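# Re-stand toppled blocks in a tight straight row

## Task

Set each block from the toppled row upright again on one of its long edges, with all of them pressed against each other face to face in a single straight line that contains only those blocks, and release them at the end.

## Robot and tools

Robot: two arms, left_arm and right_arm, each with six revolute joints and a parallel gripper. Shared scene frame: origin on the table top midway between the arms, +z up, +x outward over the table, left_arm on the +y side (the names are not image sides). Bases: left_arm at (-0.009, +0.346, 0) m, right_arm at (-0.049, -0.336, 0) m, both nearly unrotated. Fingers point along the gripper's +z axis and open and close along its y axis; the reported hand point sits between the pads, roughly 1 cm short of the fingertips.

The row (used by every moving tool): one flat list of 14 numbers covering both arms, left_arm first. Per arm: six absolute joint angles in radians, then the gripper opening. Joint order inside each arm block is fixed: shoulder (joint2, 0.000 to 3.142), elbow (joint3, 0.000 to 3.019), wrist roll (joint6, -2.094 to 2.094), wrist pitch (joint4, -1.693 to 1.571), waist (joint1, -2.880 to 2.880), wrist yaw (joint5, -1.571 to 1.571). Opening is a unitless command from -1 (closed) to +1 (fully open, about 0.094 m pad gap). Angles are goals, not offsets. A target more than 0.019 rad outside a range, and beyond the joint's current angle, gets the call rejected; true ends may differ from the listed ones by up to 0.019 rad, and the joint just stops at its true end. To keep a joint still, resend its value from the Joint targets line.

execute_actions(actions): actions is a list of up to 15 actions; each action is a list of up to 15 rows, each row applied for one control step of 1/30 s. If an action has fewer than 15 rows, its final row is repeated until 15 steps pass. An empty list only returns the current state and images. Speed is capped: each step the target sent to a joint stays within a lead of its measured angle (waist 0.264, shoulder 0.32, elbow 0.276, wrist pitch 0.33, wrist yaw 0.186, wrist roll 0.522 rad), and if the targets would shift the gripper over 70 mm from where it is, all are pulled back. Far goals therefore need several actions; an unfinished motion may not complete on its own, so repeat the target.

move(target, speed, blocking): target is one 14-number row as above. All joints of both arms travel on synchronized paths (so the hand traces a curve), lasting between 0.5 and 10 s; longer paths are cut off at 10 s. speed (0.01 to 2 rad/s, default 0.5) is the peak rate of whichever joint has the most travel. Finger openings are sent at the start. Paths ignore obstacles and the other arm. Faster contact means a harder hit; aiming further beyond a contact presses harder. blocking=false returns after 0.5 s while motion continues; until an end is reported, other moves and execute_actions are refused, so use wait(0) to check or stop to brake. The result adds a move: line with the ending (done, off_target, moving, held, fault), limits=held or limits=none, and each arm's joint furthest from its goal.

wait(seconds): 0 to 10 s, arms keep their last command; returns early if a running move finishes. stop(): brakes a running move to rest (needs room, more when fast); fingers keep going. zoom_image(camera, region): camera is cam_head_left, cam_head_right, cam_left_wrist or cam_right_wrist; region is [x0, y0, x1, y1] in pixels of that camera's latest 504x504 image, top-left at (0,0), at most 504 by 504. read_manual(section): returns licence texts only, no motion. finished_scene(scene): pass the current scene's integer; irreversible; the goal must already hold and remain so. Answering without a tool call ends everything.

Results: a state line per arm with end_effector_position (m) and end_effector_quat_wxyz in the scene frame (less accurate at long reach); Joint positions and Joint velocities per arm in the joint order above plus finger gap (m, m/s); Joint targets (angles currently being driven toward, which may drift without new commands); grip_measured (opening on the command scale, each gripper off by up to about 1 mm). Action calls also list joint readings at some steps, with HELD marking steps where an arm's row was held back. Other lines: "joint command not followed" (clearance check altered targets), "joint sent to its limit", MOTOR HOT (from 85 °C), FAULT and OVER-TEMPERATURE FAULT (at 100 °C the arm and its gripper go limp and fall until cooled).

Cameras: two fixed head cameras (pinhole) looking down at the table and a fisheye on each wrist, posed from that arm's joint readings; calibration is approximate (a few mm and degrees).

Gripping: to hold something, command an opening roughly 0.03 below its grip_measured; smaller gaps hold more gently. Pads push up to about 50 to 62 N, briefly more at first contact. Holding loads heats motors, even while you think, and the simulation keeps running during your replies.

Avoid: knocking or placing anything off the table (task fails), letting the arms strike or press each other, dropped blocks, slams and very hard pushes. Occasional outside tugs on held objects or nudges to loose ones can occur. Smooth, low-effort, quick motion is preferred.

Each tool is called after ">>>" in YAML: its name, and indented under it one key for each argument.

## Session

>>> execute_actions:
  actions: []

Scene clock: 0.00 s.
left_arm: end_effector_position=(+0.5087, +0.3962, +0.2830) grip_measured=+1.000 end_effector_quat_wxyz=(+0.456, +0.454, +0.739, +0.198) | right_arm: end_effector_position=(+0.3761, -0.3782, +0.2251) grip_measured=+1.000 end_effector_quat_wxyz=(+0.197, +0.712, -0.517, +0.432)
Joint names: [shoulder, elbow, wrist roll, wrist pitch, waist, wrist yaw]
Joint positions: left_arm=[ 1.195  0.934  1.133 -0.295  0.231  0.284  0.094] | right_arm=[ 1.269  0.936 -1.857 -0.837  0.138  0.933  0.094]
Joint velocities: left_arm=[-0.005 -0.007 -0.051 -0.032 -0.015 -0.007  0.   ] | right_arm=[ 0.005  0.002 -0.022 -0.012 -0.005 -0.037  0.   ]
Joint targets: left_arm=[1.192 0.963 1.132 -0.289 0.231 0.284] | right_arm=[1.273 0.959 -1.857 -0.835 0.138 0.932]
camera_calibration (this result's frames):
cam_left_wrist: T_world_to_cam=[[-0.487299, -0.512958, -0.706692, 0.650255], [-0.638156, 0.761603, -0.112775, 0.0601806], [0.596067, 0.396025, -0.698476, -0.1415], [0, 0, 0, 1]] pos_world=[0.439617, 0.343757, 0.367483]
cam_right_wrist: T_world_to_cam=[[0.906698, 0.392348, 0.154798, -0.229349], [-0.157273, -0.0260484, 0.987212, -0.167401], [0.391363, -0.919448, 0.0380875, -0.379489], [0, 0, 0, 1]] pos_world=[0.330141, -0.263296, 0.215217]

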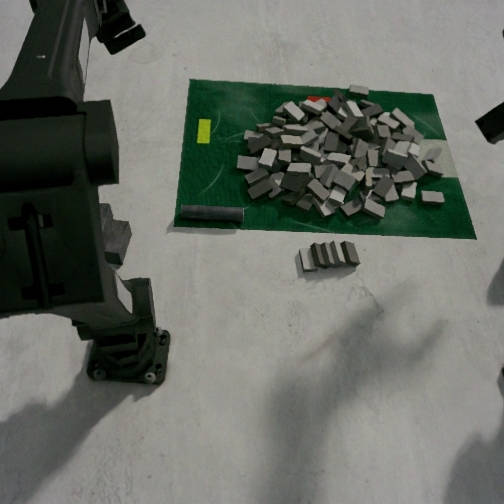

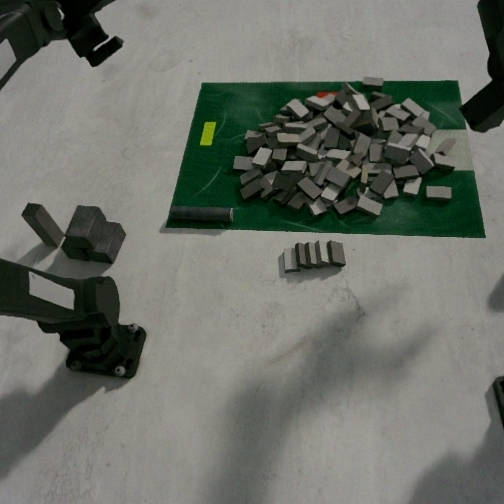

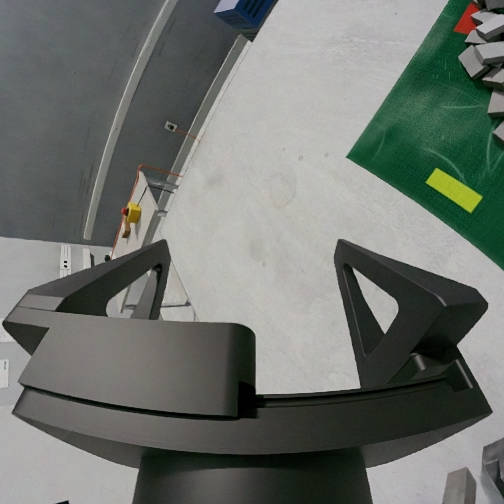

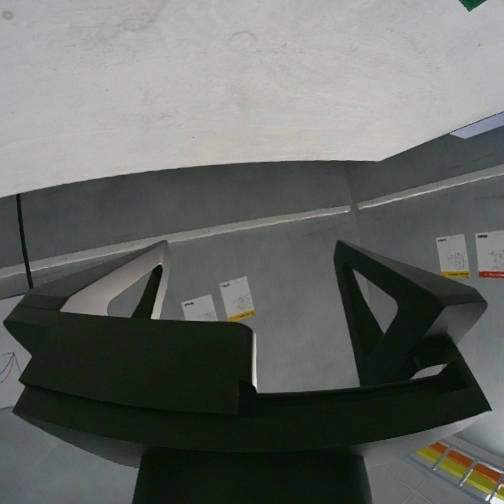

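>>> move:
  target: [1.192,0.963,1.132,-0.289,0.231,0.284,1,1.55,1.07,0.82,-1.065,0.87,0,1]
  speed: 1.0

>>> zoom_image:
  camera: "cam_head_left"
  region: [270,220,390,300]

Scene clock: 4.63 s.
left_arm: end_effector_position=(+0.5087, +0.3962, +0.2830) grip_measured=+1.000 end_effector_quat_wxyz=(+0.456, +0.454, +0.739, +0.198) | right_arm: end_effector_position=(+0.1883, -0.0016, +0.0803) grip_measured=+1.000 end_effector_quat_wxyz=(+0.003, -0.073, +0.997, +0.002)
Joint names: [shoulder, elbow, wrist roll, wrist pitch, waist, wrist yaw]
Joint positions: left_arm=[ 1.195  0.934  1.133 -0.295  0.231  0.284  0.094] | right_arm=[ 1.531  1.024  0.811 -1.056  0.862  0.002  0.094]
Joint velocities: left_arm=[ 0.005  0.007 -0.007 -0.012 -0.005 -0.051  0.   ] | right_arm=[-0.024  0.002 -0.022  0.002  0.005 -0.022  0.   ]
Joint targets: left_arm=[1.192 0.963 1.132 -0.289 0.231 0.284] | right_arm=[1.550 1.070 0.820 -1.065 0.870 -0.000]
move: off_target (left_arm, right_arm); limits=none; left_arm: farthest joint: the elbow, 0.029 radians from its target (0.029 radians at the start); right_arm: farthest joint: the elbow, 0.046 radians from its target (0.134 radians at the start)
camera_calibration (this result's frames):
cam_left_wrist: T_world_to_cam=[[-0.487299, -0.512958, -0.706692, 0.650255], [-0.638156, 0.761603, -0.112775, 0.0601806], [0.596067, 0.396025, -0.698476, -0.1415], [0, 0, 0, 1]] pos_world=[0.439617, 0.343757, 0.367483]
cam_right_wrist: T_world_to_cam=[[0.156556, -0.987649, -0.00634407, -0.0324219], [-0.803067, -0.131031, 0.581304, 0.109897], [-0.574955, -0.0859118, -0.813662, 0.297501], [0, 0, 0, 1]] pos_world=[0.264381, 0.00793729, 0.177976]

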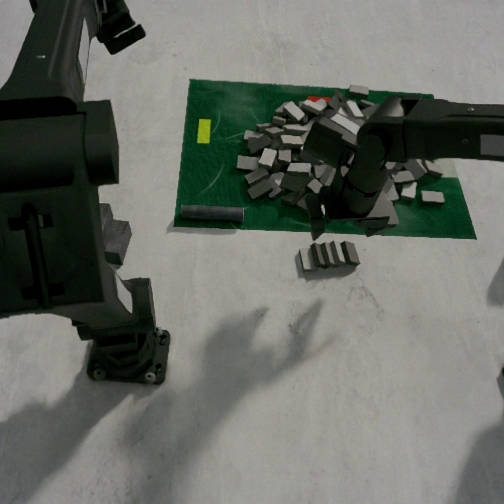

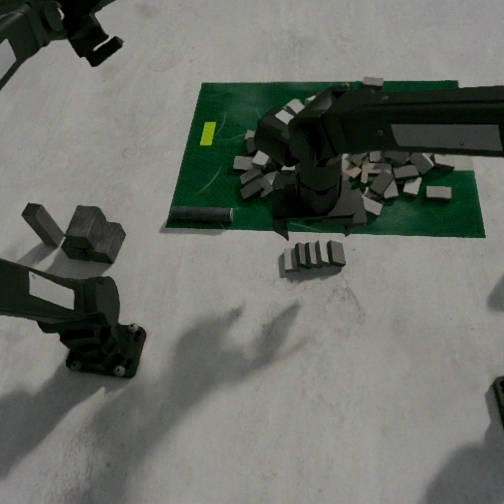

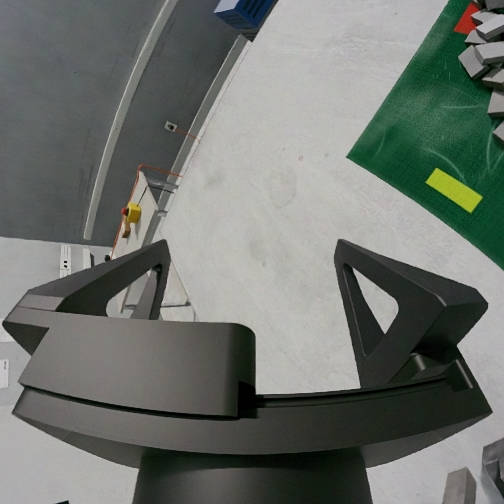

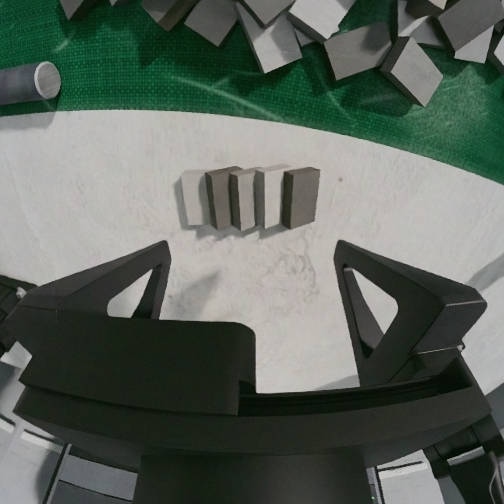

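Region (270, 220, 390, 300) of cam_head_left's 504x504 image, scaled by 4.200, with more detail than that image has.

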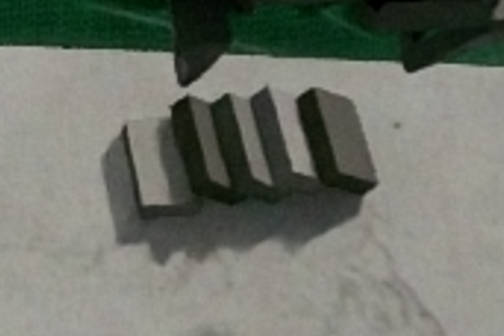

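>>> move:
  target: [1.192,0.963,1.132,-0.289,0.231,0.284,1,1.465,0.85,0.77,-0.772,0.838,0,1]
  speed: 0.4

>>> move:
  target: [1.192,0.963,1.132,-0.289,0.231,0.284,1,1.52,0.828,0.77,-0.71,0.838,0,1]
  speed: 0.15

Scene clock: 7.97 s.
left_arm: end_effector_position=(+0.5087, +0.3962, +0.2830) grip_measured=+1.000 end_effector_quat_wxyz=(+0.456, +0.454, +0.739, +0.198) | right_arm: end_effector_position=(+0.1880, -0.0093, +0.0490) grip_measured=+1.000 end_effector_quat_wxyz=(+0.055, -0.083, +0.993, +0.062)
Joint names: [shoulder, elbow, wrist roll, wrist pitch, waist, wrist yaw]
Joint positions: left_arm=[ 1.195  0.934  1.133 -0.295  0.231  0.284  0.094] | right_arm=[ 1.474  0.852  0.779 -0.783  0.852  0.002  0.094]
Joint velocities: left_arm=[ 0.005 -0.012  0.007  0.007 -0.005 -0.007  0.   ] | right_arm=[-0.005 -0.002  0.037  0.007 -0.005  0.007  0.   ]
Joint targets: left_arm=[1.192 0.963 1.132 -0.289 0.231 0.284] | right_arm=[1.465 0.850 0.770 -0.772 0.838 -0.000]
move: off_target (left_arm); limits=none; left_arm: farthest joint: the elbow, 0.029 radians from its target (0.029 radians at the start); right_arm: farthest joint: the waist, 0.014 radians from its target (0.024 radians at the start)
camera_calibration (this result's frames):
cam_left_wrist: T_world_to_cam=[[-0.487299, -0.512958, -0.706692, 0.650255], [-0.638156, 0.761603, -0.112775, 0.0601806], [0.596067, 0.396025, -0.698476, -0.1415], [0, 0, 0, 1]] pos_world=[0.439617, 0.343757, 0.367483]
cam_right_wrist: T_world_to_cam=[[0.18398, -0.976162, -0.115151, -0.0398484], [-0.849246, -0.216849, 0.481412, 0.139645], [-0.494906, 0.00922128, -0.868897, 0.259708], [0, 0, 0, 1]] pos_world=[0.254456, -0.0110115, 0.153844]

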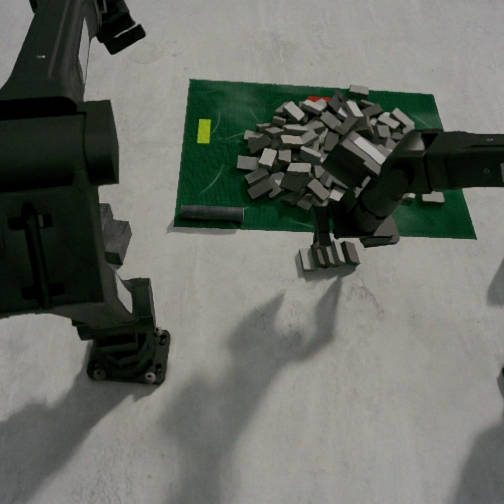

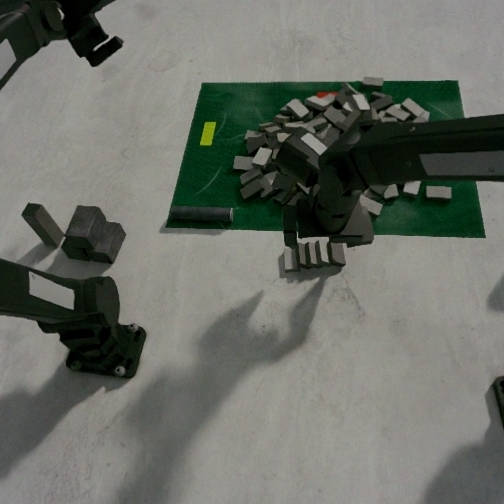

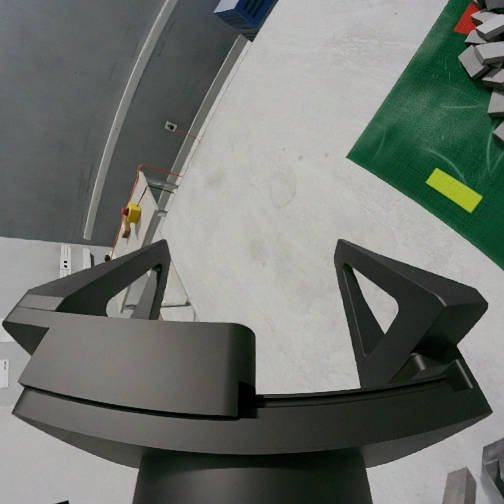

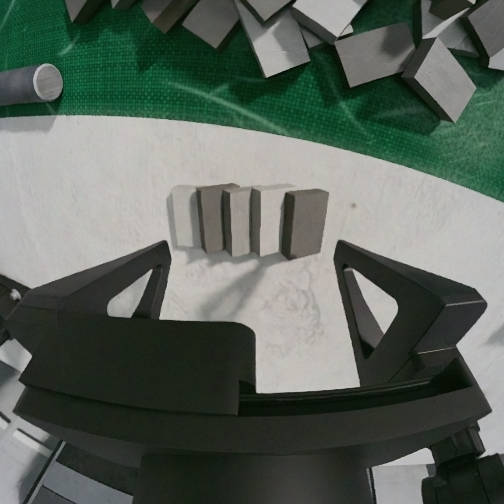

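Scene clock: 8.83 s.
left_arm: end_effector_position=(+0.5087, +0.3962, +0.2830) grip_measured=+1.000 end_effector_quat_wxyz=(+0.456, +0.454, +0.739, +0.198) | right_arm: end_effector_position=(+0.1892, -0.0077, +0.0326) grip_measured=+1.000 end_effector_quat_wxyz=(+0.058, -0.083, +0.993, +0.066)
Joint names: [shoulder, elbow, wrist roll, wrist pitch, waist, wrist yaw]
Joint positions: left_arm=[ 1.195  0.934  1.133 -0.295  0.231  0.284  0.094] | right_arm=[ 1.504  0.831  0.778 -0.722  0.852  0.002  0.094]
Joint velocities: left_arm=[ 0.005  0.007  0.022 -0.002 -0.005  0.022  0.   ] | right_arm=[-0.005 -0.017 -0.022  0.002 -0.015 -0.022  0.   ]
Joint targets: left_arm=[1.192 0.963 1.132 -0.289 0.231 0.284] | right_arm=[1.520 0.828 0.770 -0.710 0.838 -0.000]
move: off_target (left_arm); limits=none; left_arm: farthest joint: the elbow, 0.029 radians from its target (0.029 radians at the start); right_arm: farthest joint: the shoulder, 0.016 radians from its target (0.046 radians at the start)
camera_calibration (this result's frames):
cam_left_wrist: T_world_to_cam=[[-0.487299, -0.512958, -0.706692, 0.650255], [-0.638156, 0.761603, -0.112775, 0.0601806], [0.596067, 0.396025, -0.698476, -0.1415], [0, 0, 0, 1]] pos_world=[0.439617, 0.343757, 0.367483]
cam_right_wrist: T_world_to_cam=[[0.185413, -0.975079, -0.121834, -0.0404567], [-0.851904, -0.221297, 0.474644, 0.149515], [-0.489777, 0.0157856, -0.871705, 0.2452], [0, 0, 0, 1]] pos_world=[0.254967, -0.0102318, 0.137846]

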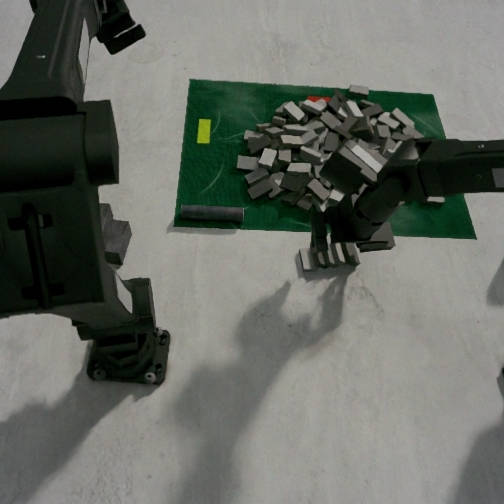

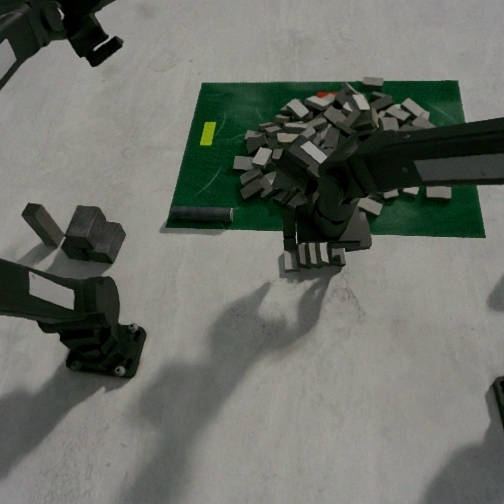

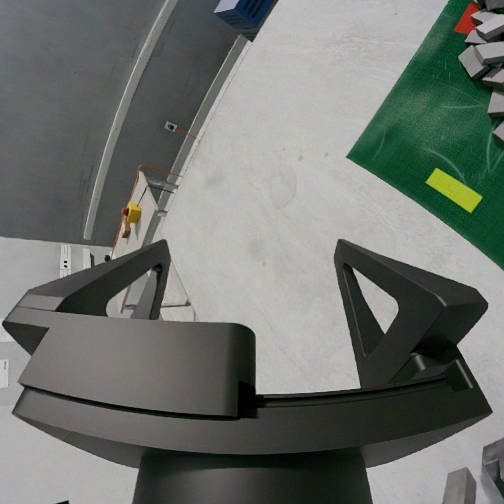

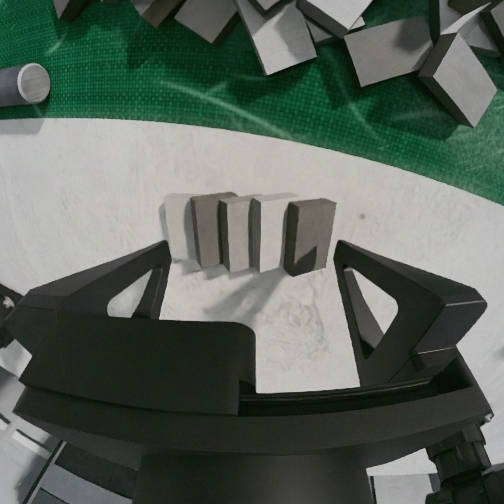

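>>> move:
  target: [1.192,0.963,1.132,-0.289,0.231,0.284,1,1.505,0.805,0.79,-0.70,0.826,0,1]
  speed: 0.1

>>> move:
  target: [1.192,0.963,1.132,-0.289,0.231,0.284,1,1.53,0.793,0.79,-0.672,0.826,0,1]
  speed: 0.1

Scene clock: 10.73 s.
left_arm: end_effector_position=(+0.5087, +0.3962, +0.2830) grip_measured=+1.000 end_effector_quat_wxyz=(+0.456, +0.454, +0.739, +0.198) | right_arm: end_effector_position=(+0.1885, -0.0173, +0.0256) grip_measured=+1.000 end_effector_quat_wxyz=(+0.055, -0.076, +0.994, +0.061)
Joint names: [shoulder, elbow, wrist roll, wrist pitch, waist, wrist yaw]
Joint positions: left_arm=[ 1.195  0.934  1.133 -0.295  0.231  0.284  0.094] | right_arm=[ 1.504  0.808  0.781 -0.711  0.839  0.002  0.094]
Joint velocities: left_arm=[ 0.005  0.007 -0.037 -0.017  0.005 -0.022  0.   ] | right_arm=[-0.015 -0.022 -0.051 -0.002  0.005 -0.095  0.   ]
Joint targets: left_arm=[1.192 0.963 1.132 -0.289 0.231 0.284] | right_arm=[1.505 0.805 0.790 -0.700 0.826 0.000]
move: off_target (left_arm); limits=none; left_arm: farthest joint: the elbow, 0.029 radians from its target (0.029 radians at the start); right_arm: farthest joint: the waist, 0.013 radians from its target (0.026 radians at the start)
camera_calibration (this result's frames):
cam_left_wrist: T_world_to_cam=[[-0.487299, -0.512958, -0.706692, 0.650255], [-0.638156, 0.761603, -0.112775, 0.0601806], [0.596067, 0.396025, -0.698476, -0.1415], [0, 0, 0, 1]] pos_world=[0.439617, 0.343757, 0.367483]
cam_right_wrist: T_world_to_cam=[[0.168955, -0.978959, -0.114425, -0.0476437], [-0.851842, -0.203434, 0.482679, 0.15022], [-0.495801, 0.0159209, -0.86829, 0.239932], [0, 0, 0, 1]] pos_world=[0.254972, -0.0199012, 0.13037]

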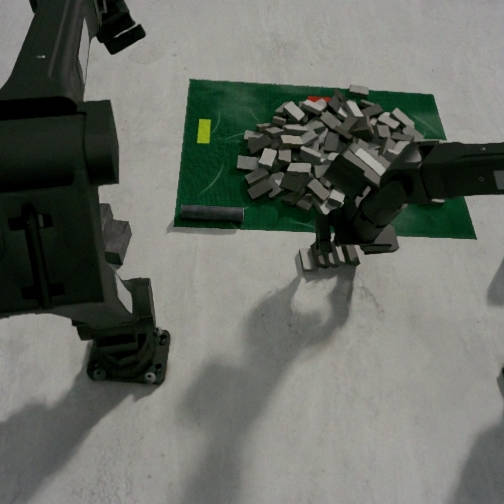

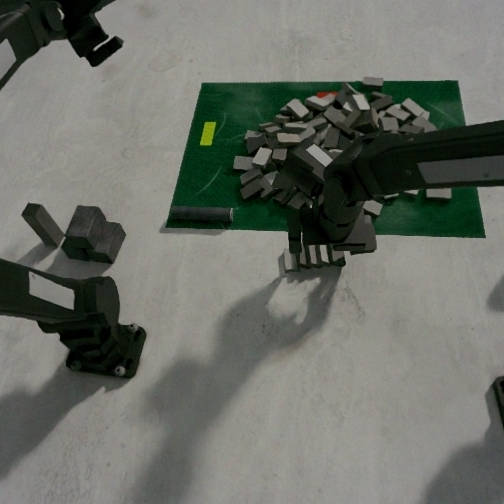

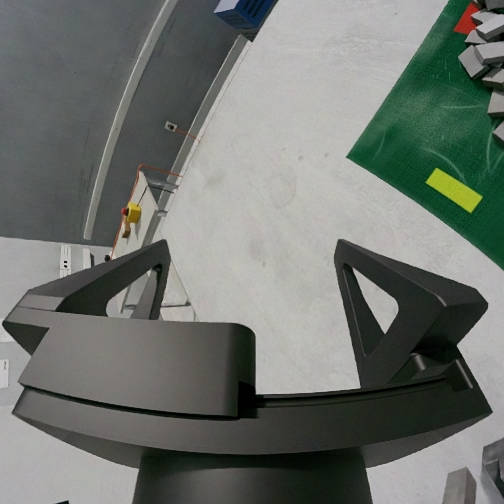

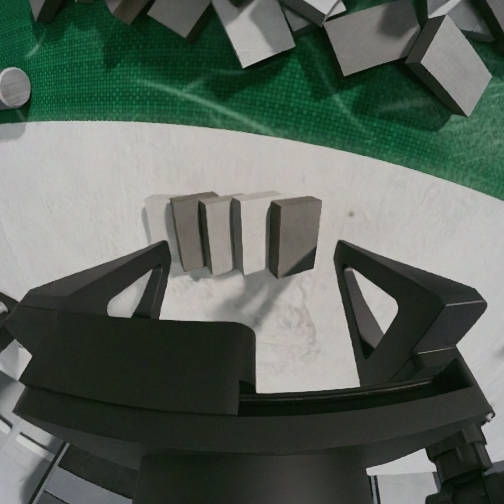

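Scene clock: 11.57 s.
left_arm: end_effector_position=(+0.5087, +0.3962, +0.2830) grip_measured=+1.000 end_effector_quat_wxyz=(+0.456, +0.454, +0.739, +0.198) | right_arm: end_effector_position=(+0.1888, -0.0167, +0.0206) grip_measured=+1.000 end_effector_quat_wxyz=(+0.058, -0.075, +0.993, +0.065)
Joint names: [shoulder, elbow, wrist roll, wrist pitch, waist, wrist yaw]
Joint positions: left_arm=[ 1.195  0.934  1.133 -0.295  0.231  0.284  0.094] | right_arm=[ 1.51   0.797  0.782 -0.683  0.839  0.002  0.094]
Joint velocities: left_arm=[ 0.005  0.012 -0.066  0.002 -0.005  0.022  0.   ] | right_arm=[-0.005 -0.007  0.007 -0.012 -0.005 -0.037  0.   ]
Joint targets: left_arm=[1.192 0.963 1.132 -0.289 0.231 0.284] | right_arm=[1.530 0.793 0.790 -0.672 0.826 -0.000]
move: off_target (left_arm); limits=none; left_arm: farthest joint: the elbow, 0.029 radians from its target (0.029 radians at the start); right_arm: farthest joint: the shoulder, 0.020 radians from its target (0.026 radians at the start)
camera_calibration (this result's frames):
cam_left_wrist: T_world_to_cam=[[-0.487299, -0.512958, -0.706692, 0.650255], [-0.638156, 0.761603, -0.112775, 0.0601806], [0.596067, 0.396025, -0.698476, -0.1415], [0, 0, 0, 1]] pos_world=[0.439617, 0.343757, 0.367483]
cam_right_wrist: T_world_to_cam=[[0.169304, -0.978042, -0.121535, -0.04768], [-0.854832, -0.207099, 0.475786, 0.153689], [-0.490508, 0.0233398, -0.871124, 0.234981], [0, 0, 0, 1]] pos_world=[0.254711, -0.0202886, 0.12578]

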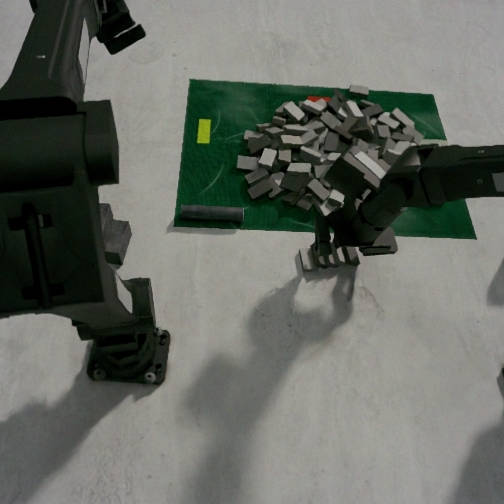

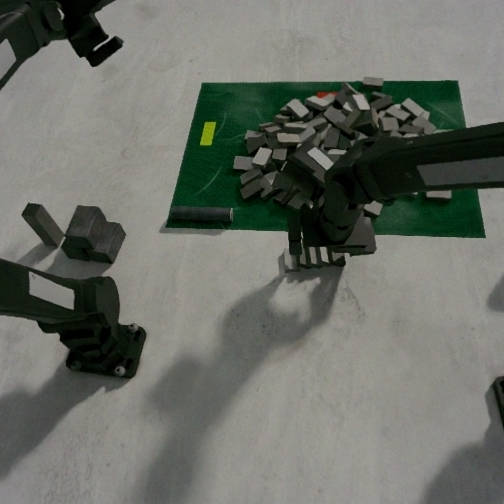

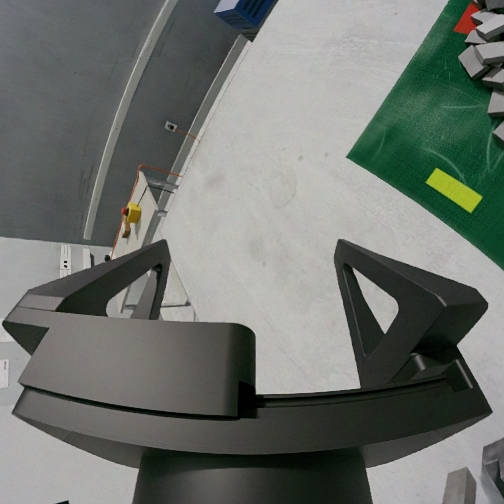

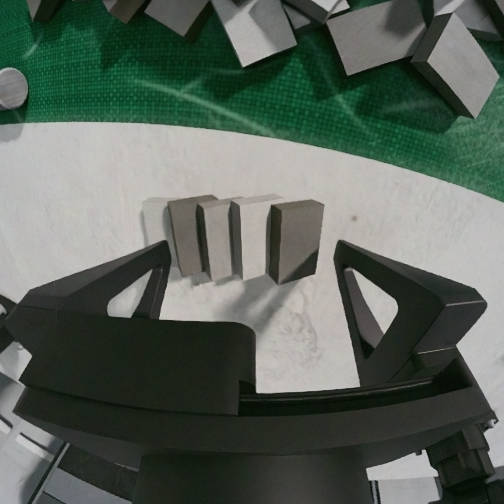

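>>> move:
  target: [1.192,0.963,1.132,-0.289,0.231,0.284,1,1.545,0.79,0.79,-0.665,0.826,0,1]
  speed: 0.1

>>> execute_actions:
  actions:
    - [[1.192,0.963,1.132,-0.289,0.231,0.284,1,1.545,0.79,0.79,-0.665,0.826,0,0.7]]
    - [[1.192,0.963,1.132,-0.289,0.231,0.284,1,1.545,0.79,0.79,-0.665,0.826,0,0.5]]
    - [[1.192,0.963,1.132,-0.289,0.231,0.284,1,1.545,0.79,0.79,-0.665,0.826,0,0.3]]

Scene clock: 13.93 s.
left_arm: end_effector_position=(+0.5087, +0.3962, +0.2830) grip_measured=+1.000 end_effector_quat_wxyz=(+0.456, +0.454, +0.739, +0.198) | right_arm: end_effector_position=(+0.1886, -0.0171, +0.0146) grip_measured=+1.000 end_effector_quat_wxyz=(+0.055, -0.075, +0.994, +0.062)
Joint names: [shoulder, elbow, wrist roll, wrist pitch, waist, wrist yaw]
Joint positions: left_arm=[ 1.195  0.934  1.133 -0.295  0.231  0.284  0.094] | right_arm=[ 1.526  0.796  0.782 -0.675  0.839  0.002  0.094]
Joint velocities: left_arm=[-0.015 -0.012 -0.11  -0.017 -0.015  0.022  0.   ] | right_arm=[-0.005  0.022 -0.007 -0.012 -0.005 -0.007  0.   ]
Joint targets: left_arm=[1.192 0.963 1.132 -0.289 0.231 0.284] | right_arm=[1.545 0.790 0.790 -0.665 0.826 0.000]
move: off_target (left_arm); limits=none; left_arm: farthest joint: the elbow, 0.029 radians from its target (0.029 radians at the start); right_arm: farthest joint: the shoulder, 0.019 radians from its target (0.035 radians at the start)
camera_calibration (this result's frames):
cam_left_wrist: T_world_to_cam=[[-0.487299, -0.512958, -0.706692, 0.650255], [-0.638156, 0.761603, -0.112775, 0.0601806], [0.596067, 0.396025, -0.698476, -0.1415], [0, 0, 0, 1]] pos_world=[0.439617, 0.343757, 0.367483]
cam_right_wrist: T_world_to_cam=[[0.168311, -0.978936, -0.115564, -0.0486631], [-0.852385, -0.203421, 0.481726, 0.155748], [-0.495087, 0.0174249, -0.868669, 0.230315], [0, 0, 0, 1]] pos_world=[0.254973, -0.019969, 0.119416]

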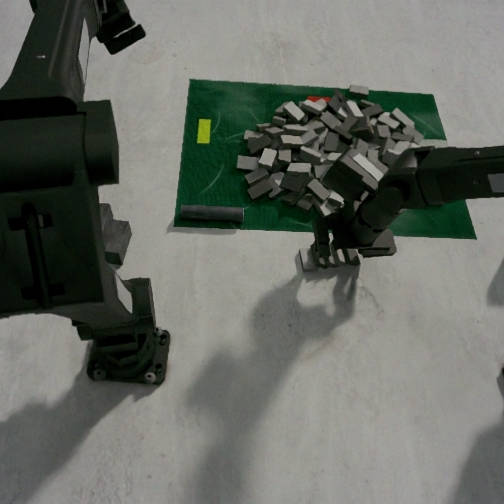

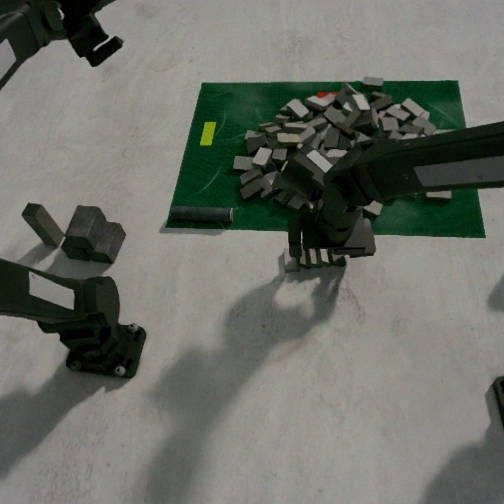

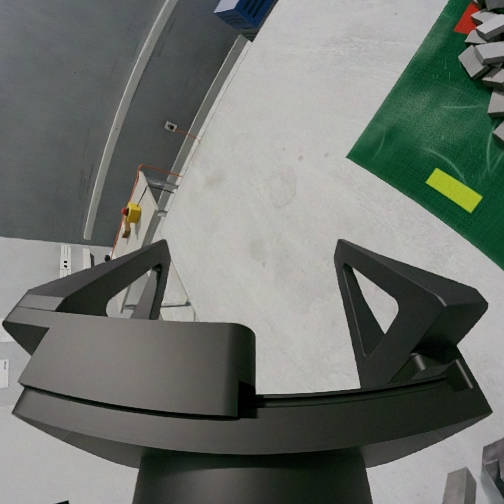

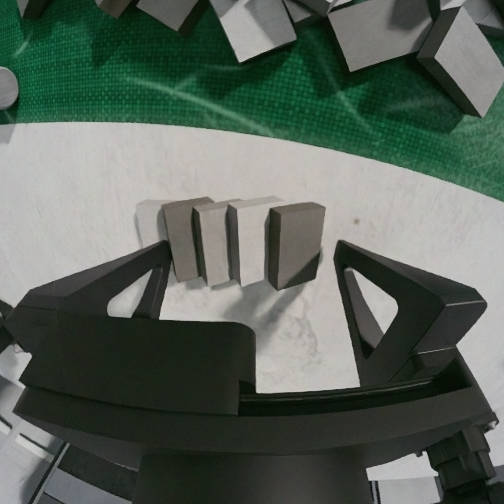

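Scene clock: 15.43 s.
left_arm: end_effector_position=(+0.5087, +0.3962, +0.2830) grip_measured=+1.000 end_effector_quat_wxyz=(+0.456, +0.454, +0.739, +0.198) | right_arm: end_effector_position=(+0.1889, -0.0135, +0.0159) grip_measured=+0.307 end_effector_quat_wxyz=(+0.056, -0.075, +0.993, +0.071)
Joint names: [shoulder, elbow, wrist roll, wrist pitch, waist, wrist yaw]
Joint positions: left_arm=[ 1.195  0.934  1.133 -0.295  0.231  0.284  0.094] | right_arm=[ 1.524  0.796  0.783 -0.663  0.839 -0.008  0.061]
Joint velocities: left_arm=[ 0.005 -0.007 -0.066  0.017 -0.005  0.037  0.   ] | right_arm=[-0.005 -0.007 -0.051 -0.002 -0.005  0.11  -0.   ]
Joint targets: left_arm=[1.192 0.963 1.132 -0.289 0.231 0.284] | right_arm=[1.545 0.790 0.790 -0.665 0.826 -0.000]
Step readings (joint positions; steps 1 to 15: 1st action; 16 to 30: 2nd action; 31 to 45: 3rd action):
0: left_arm=[1.195 0.934 1.133 -0.295 0.231 0.284] | right_arm=[1.526 0.796 0.782 -0.675 0.839 0.002]
1: left_arm=[1.195 0.934 1.133 -0.295 0.231 0.284] | right_arm=[1.526 0.796 0.783 -0.674 0.839 -0.002]
2: left_arm=[1.195 0.934 1.133 -0.295 0.231 0.284] | right_arm=[1.526 0.796 0.783 -0.671 0.839 -0.004]
4: left_arm=[1.195 0.934 1.133 -0.295 0.231 0.284] | right_arm=[1.526 0.796 0.783 -0.668 0.839 -0.006]
8: left_arm=[1.195 0.934 1.133 -0.295 0.231 0.284] | right_arm=[1.526 0.796 0.783 -0.668 0.839 -0.006]
15: left_arm=[1.195 0.934 1.133 -0.295 0.231 0.284] | right_arm=[1.526 0.796 0.783 -0.668 0.839 -0.006]
16: left_arm=[1.195 0.934 1.133 -0.295 0.231 0.284] | right_arm=[1.526 0.796 0.783 -0.667 0.839 -0.008]
17: left_arm=[1.195 0.934 1.133 -0.295 0.231 0.284] | right_arm=[1.526 0.796 0.783 -0.666 0.839 -0.008]
19: left_arm=[1.195 0.934 1.133 -0.295 0.231 0.284] | right_arm=[1.526 0.796 0.783 -0.665 0.839 -0.007]
23: left_arm=[1.195 0.934 1.133 -0.295 0.231 0.284] | right_arm=[1.526 0.796 0.783 -0.665 0.839 -0.007]
30: left_arm=[1.195 0.934 1.133 -0.295 0.231 0.284] | right_arm=[1.526 0.796 0.783 -0.665 0.839 -0.007]
31: left_arm=[1.195 0.934 1.133 -0.295 0.231 0.284] | right_arm=[1.526 0.796 0.783 -0.665 0.839 -0.009]
32: left_arm=[1.195 0.934 1.133 -0.295 0.231 0.284] | right_arm=[1.526 0.796 0.783 -0.664 0.839 -0.008]
34: left_arm=[1.195 0.934 1.133 -0.295 0.231 0.284] | right_arm=[1.525 0.796 0.783 -0.663 0.839 -0.009]
38: left_arm=[1.195 0.934 1.133 -0.295 0.231 0.284] | right_arm=[1.524 0.796 0.783 -0.663 0.839 -0.008]
45: Joint positions above
camera_calibration (this result's frames):
cam_left_wrist: T_world_to_cam=[[-0.487299, -0.512958, -0.706692, 0.650255], [-0.638156, 0.761603, -0.112775, 0.0601806], [0.596067, 0.396025, -0.698476, -0.1415], [0, 0, 0, 1]] pos_world=[0.439617, 0.343757, 0.367483]
cam_right_wrist: T_world_to_cam=[[0.168978, -0.976615, -0.132926, -0.0448576], [-0.852133, -0.21253, 0.478227, 0.156036], [-0.495294, 0.0324613, -0.868119, 0.231865], [0, 0, 0, 1]] pos_world=[0.255384, -0.0181729, 0.120703]

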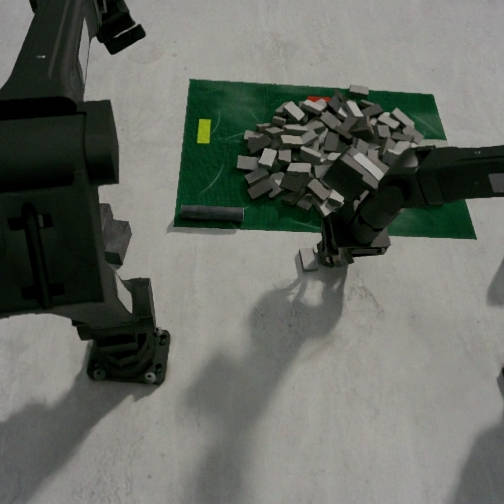

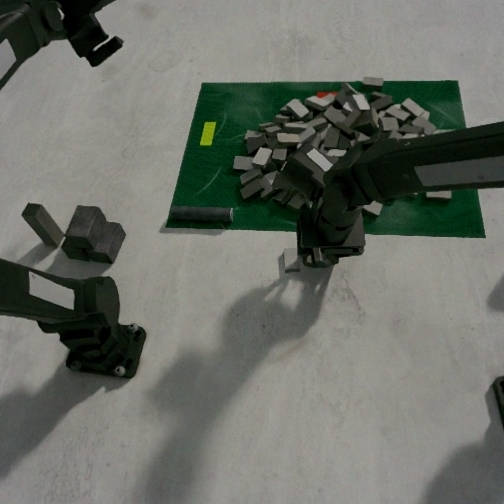

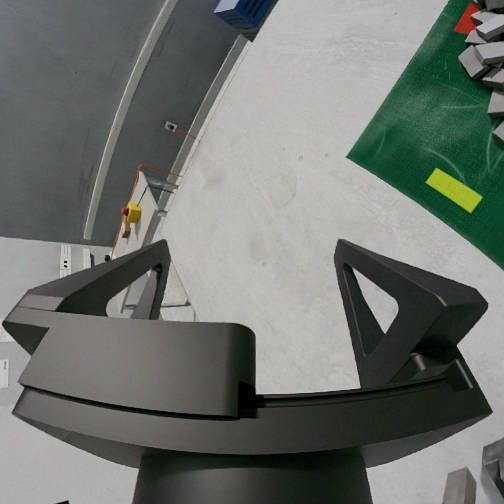

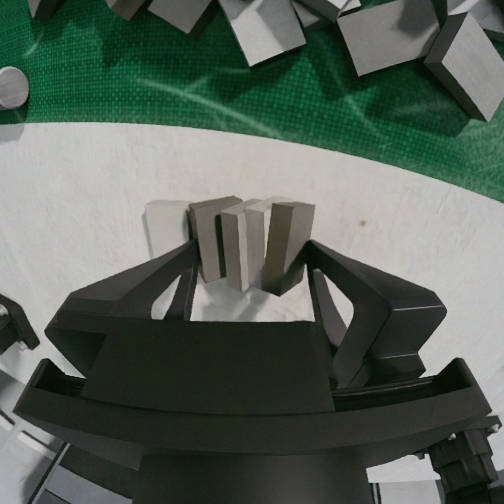

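>>> execute_actions:
  actions:
    - [[1.192,0.963,1.132,-0.289,0.231,0.284,1,1.53,0.79,0.79,-0.665,0.826,0,0.12]]
    - [[1.192,0.963,1.132,-0.289,0.231,0.284,1,1.53,0.79,0.79,-0.665,0.826,0,-0.03]]
    - [[1.192,0.963,1.132,-0.289,0.231,0.284,1,1.53,0.79,0.79,-0.665,0.826,0,-0.14]]
    - [[1.192,0.963,1.132,-0.289,0.231,0.284,1,1.53,0.79,0.79,-0.665,0.826,0,0.05]]

>>> move:
  target: [1.192,0.963,1.132,-0.289,0.231,0.284,1,1.43,0.88,0.79,-0.8,0.826,0,0.05]
  speed: 0.3

Scene clock: 18.47 s.
left_arm: end_effector_position=(+0.5087, +0.3962, +0.2830) grip_measured=+1.000 end_effector_quat_wxyz=(+0.456, +0.454, +0.739, +0.198) | right_arm: end_effector_position=(+0.1905, -0.0178, +0.0196) grip_measured=+0.047 end_effector_quat_wxyz=(+0.060, -0.072, +0.993, +0.067)
Joint names: [shoulder, elbow, wrist roll, wrist pitch, waist, wrist yaw]
Joint positions: left_arm=[ 1.195  0.934  1.133 -0.295  0.231  0.284  0.094] | right_arm=[ 1.51   0.793  0.784 -0.674  0.835  0.003  0.049]
Joint velocities: left_arm=[-0.005 -0.002  0.037 -0.007 -0.005 -0.081  0.   ] | right_arm=[-0.015 -0.012 -0.051  0.002 -0.015  0.066  0.001]
Joint targets: left_arm=[1.192 0.963 1.132 -0.289 0.231 0.284] | right_arm=[1.530 0.790 0.790 -0.665 0.826 0.000]
Step readings (joint positions; steps 1 to 15: 1st action; 16 to 30: 2nd action; 31 to 45: 3rd action; 46 to 60: 4th action):
0: left_arm=[1.195 0.934 1.133 -0.295 0.231 0.284] | right_arm=[1.524 0.796 0.783 -0.663 0.839 -0.008]
1: left_arm=[1.195 0.934 1.133 -0.295 0.231 0.284] | right_arm=[1.523 0.796 0.783 -0.664 0.839 -0.008]
2: left_arm=[1.195 0.934 1.133 -0.295 0.231 0.284] | right_arm=[1.510 0.796 0.784 -0.675 0.838 -0.002]
4: left_arm=[1.195 0.934 1.133 -0.295 0.231 0.284] | right_arm=[1.494 0.796 0.784 -0.674 0.837 -0.002]
8: left_arm=[1.195 0.934 1.133 -0.295 0.231 0.284] | right_arm=[1.504 0.794 0.784 -0.672 0.837 -0.002]
15: left_arm=[1.195 0.934 1.133 -0.295 0.231 0.284] | right_arm=[1.510 0.794 0.784 -0.672 0.837 0.002]
16: left_arm=[1.195 0.934 1.133 -0.295 0.231 0.284] | right_arm=[1.510 0.794 0.784 -0.672 0.837 0.003]
17: left_arm=[1.195 0.934 1.133 -0.295 0.231 0.284] | right_arm=[1.510 0.793 0.784 -0.672 0.836 0.004]
19: left_arm=[1.195 0.934 1.133 -0.295 0.231 0.284] | right_arm=[1.510 0.793 0.784 -0.672 0.836 0.004]
23: left_arm=[1.195 0.934 1.133 -0.295 0.231 0.284] | right_arm=[1.510 0.793 0.784 -0.672 0.836 0.004]
30: left_arm=[1.195 0.934 1.133 -0.295 0.231 0.284] | right_arm=[1.510 0.793 0.784 -0.672 0.836 0.004]
31: left_arm=[1.195 0.934 1.133 -0.295 0.231 0.284] | right_arm=[1.509 0.793 0.784 -0.673 0.836 0.004]
32: left_arm=[1.195 0.934 1.133 -0.295 0.231 0.284] | right_arm=[1.506 0.793 0.784 -0.674 0.835 0.005]
34: left_arm=[1.195 0.934 1.133 -0.295 0.231 0.284] | right_arm=[1.504 0.793 0.784 -0.674 0.835 0.005]
38: left_arm=[1.195 0.934 1.133 -0.295 0.231 0.284] | right_arm=[1.504 0.793 0.784 -0.674 0.835 0.005]
45: left_arm=[1.195 0.934 1.133 -0.295 0.231 0.284] | right_arm=[1.504 0.793 0.784 -0.674 0.835 0.005]
46: left_arm=[1.195 0.934 1.133 -0.295 0.231 0.284] | right_arm=[1.504 0.793 0.784 -0.674 0.835 0.005]
47: left_arm=[1.195 0.934 1.133 -0.295 0.231 0.284] | right_arm=[1.504 0.793 0.784 -0.674 0.835 0.004]
49: left_arm=[1.195 0.934 1.133 -0.295 0.231 0.284] | right_arm=[1.507 0.793 0.784 -0.674 0.835 0.003]
53: left_arm=[1.195 0.934 1.133 -0.295 0.231 0.284] | right_arm=[1.510 0.793 0.784 -0.674 0.835 0.003]
60: Joint positions above
camera_calibration (this result's frames):
cam_left_wrist: T_world_to_cam=[[-0.487299, -0.512958, -0.706692, 0.650255], [-0.638156, 0.761603, -0.112775, 0.0601806], [0.596067, 0.396025, -0.698476, -0.1415], [0, 0, 0, 1]] pos_world=[0.439617, 0.343757, 0.367483]
cam_right_wrist: T_world_to_cam=[[0.163291, -0.978639, -0.124903, -0.0479404], [-0.857854, -0.203371, 0.471939, 0.156026], [-0.48726, 0.0300853, -0.872739, 0.234498], [0, 0, 0, 1]] pos_world=[0.255937, -0.0222401, 0.125033]

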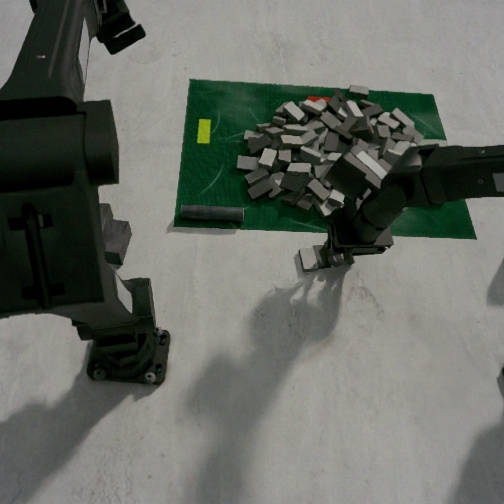

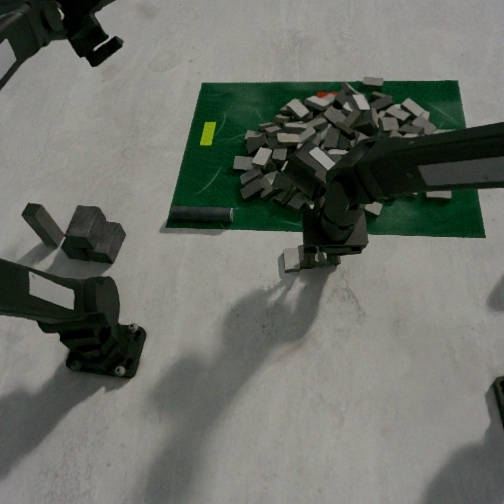

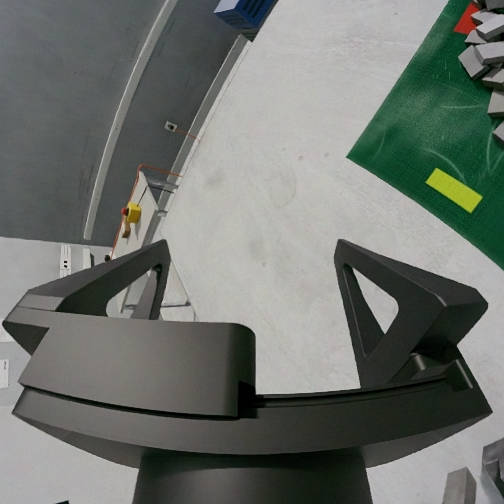

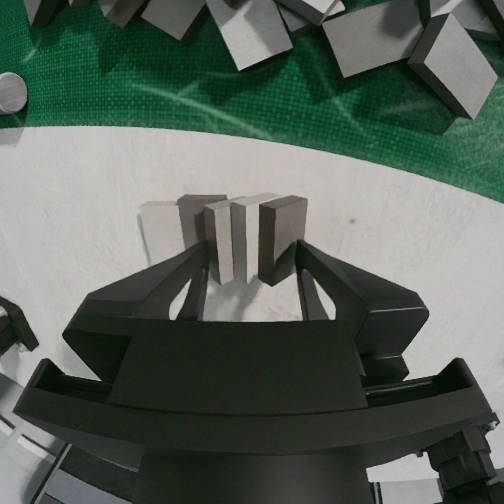

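Scene clock: 19.43 s.
left_arm: end_effector_position=(+0.5087, +0.3962, +0.2830) grip_measured=+1.000 end_effector_quat_wxyz=(+0.456, +0.454, +0.739, +0.198) | right_arm: end_effector_position=(+0.1926, -0.0149, +0.0633) grip_measured=+0.047 end_effector_quat_wxyz=(+0.065, -0.072, +0.993, +0.073)
Joint names: [shoulder, elbow, wrist roll, wrist pitch, waist, wrist yaw]
Joint positions: left_arm=[ 1.195  0.934  1.133 -0.295  0.231  0.284  0.094] | right_arm=[ 1.429  0.845  0.784 -0.792  0.835  0.003  0.049]
Joint velocities: left_arm=[-0.015 -0.007 -0.051  0.002 -0.005 -0.022  0.   ] | right_arm=[-0.005  0.007 -0.051 -0.002  0.005 -0.007 -0.001]
Joint targets: left_arm=[1.192 0.963 1.132 -0.289 0.231 0.284] | right_arm=[1.430 0.880 0.790 -0.800 0.826 0.000]
move: off_target (left_arm, right_arm); limits=none; left_arm: farthest joint: the elbow, 0.029 radians from its target (0.029 radians at the start); right_arm: farthest joint: the elbow, 0.035 radians from its target (0.087 radians at the start)
camera_calibration (this result's frames):
cam_left_wrist: T_world_to_cam=[[-0.487299, -0.512958, -0.706692, 0.650255], [-0.638156, 0.761603, -0.112775, 0.0601806], [0.596067, 0.396025, -0.698476, -0.1415], [0, 0, 0, 1]] pos_world=[0.439617, 0.343757, 0.367483]
cam_right_wrist: T_world_to_cam=[[0.164511, -0.977008, -0.135619, -0.0395341], [-0.862224, -0.209217, 0.461301, 0.139307], [-0.479068, 0.0410444, -0.876817, 0.272405], [0, 0, 0, 1]] pos_world=[0.257118, -0.0206606, 0.169226]

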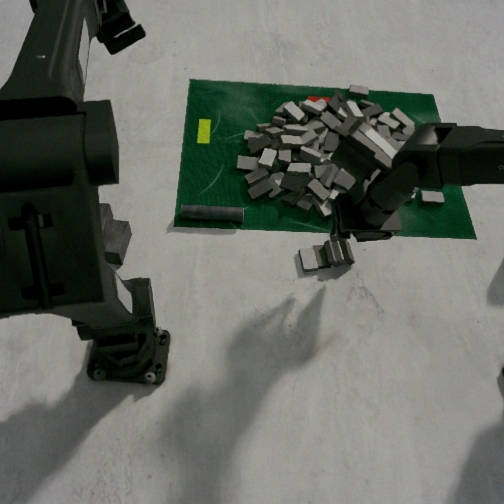

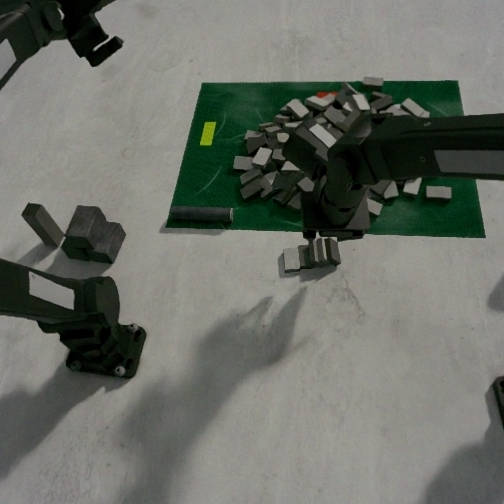

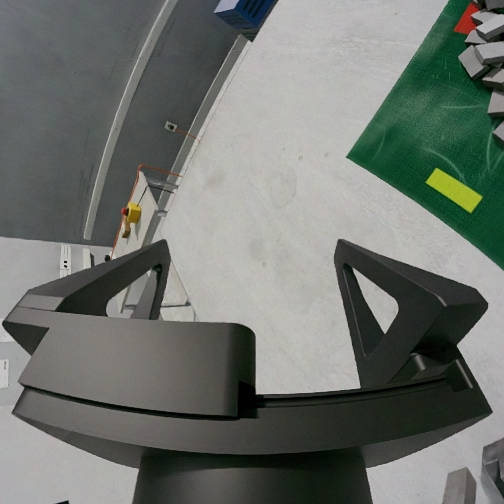

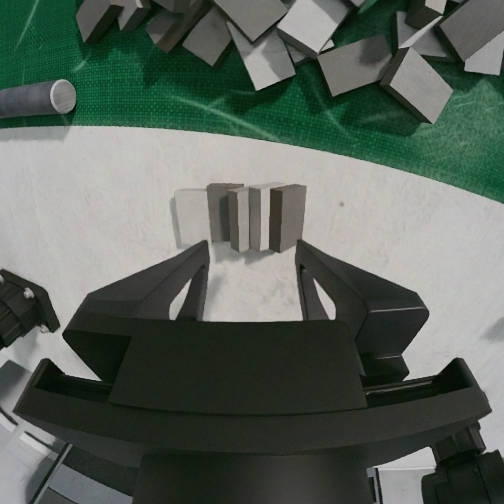

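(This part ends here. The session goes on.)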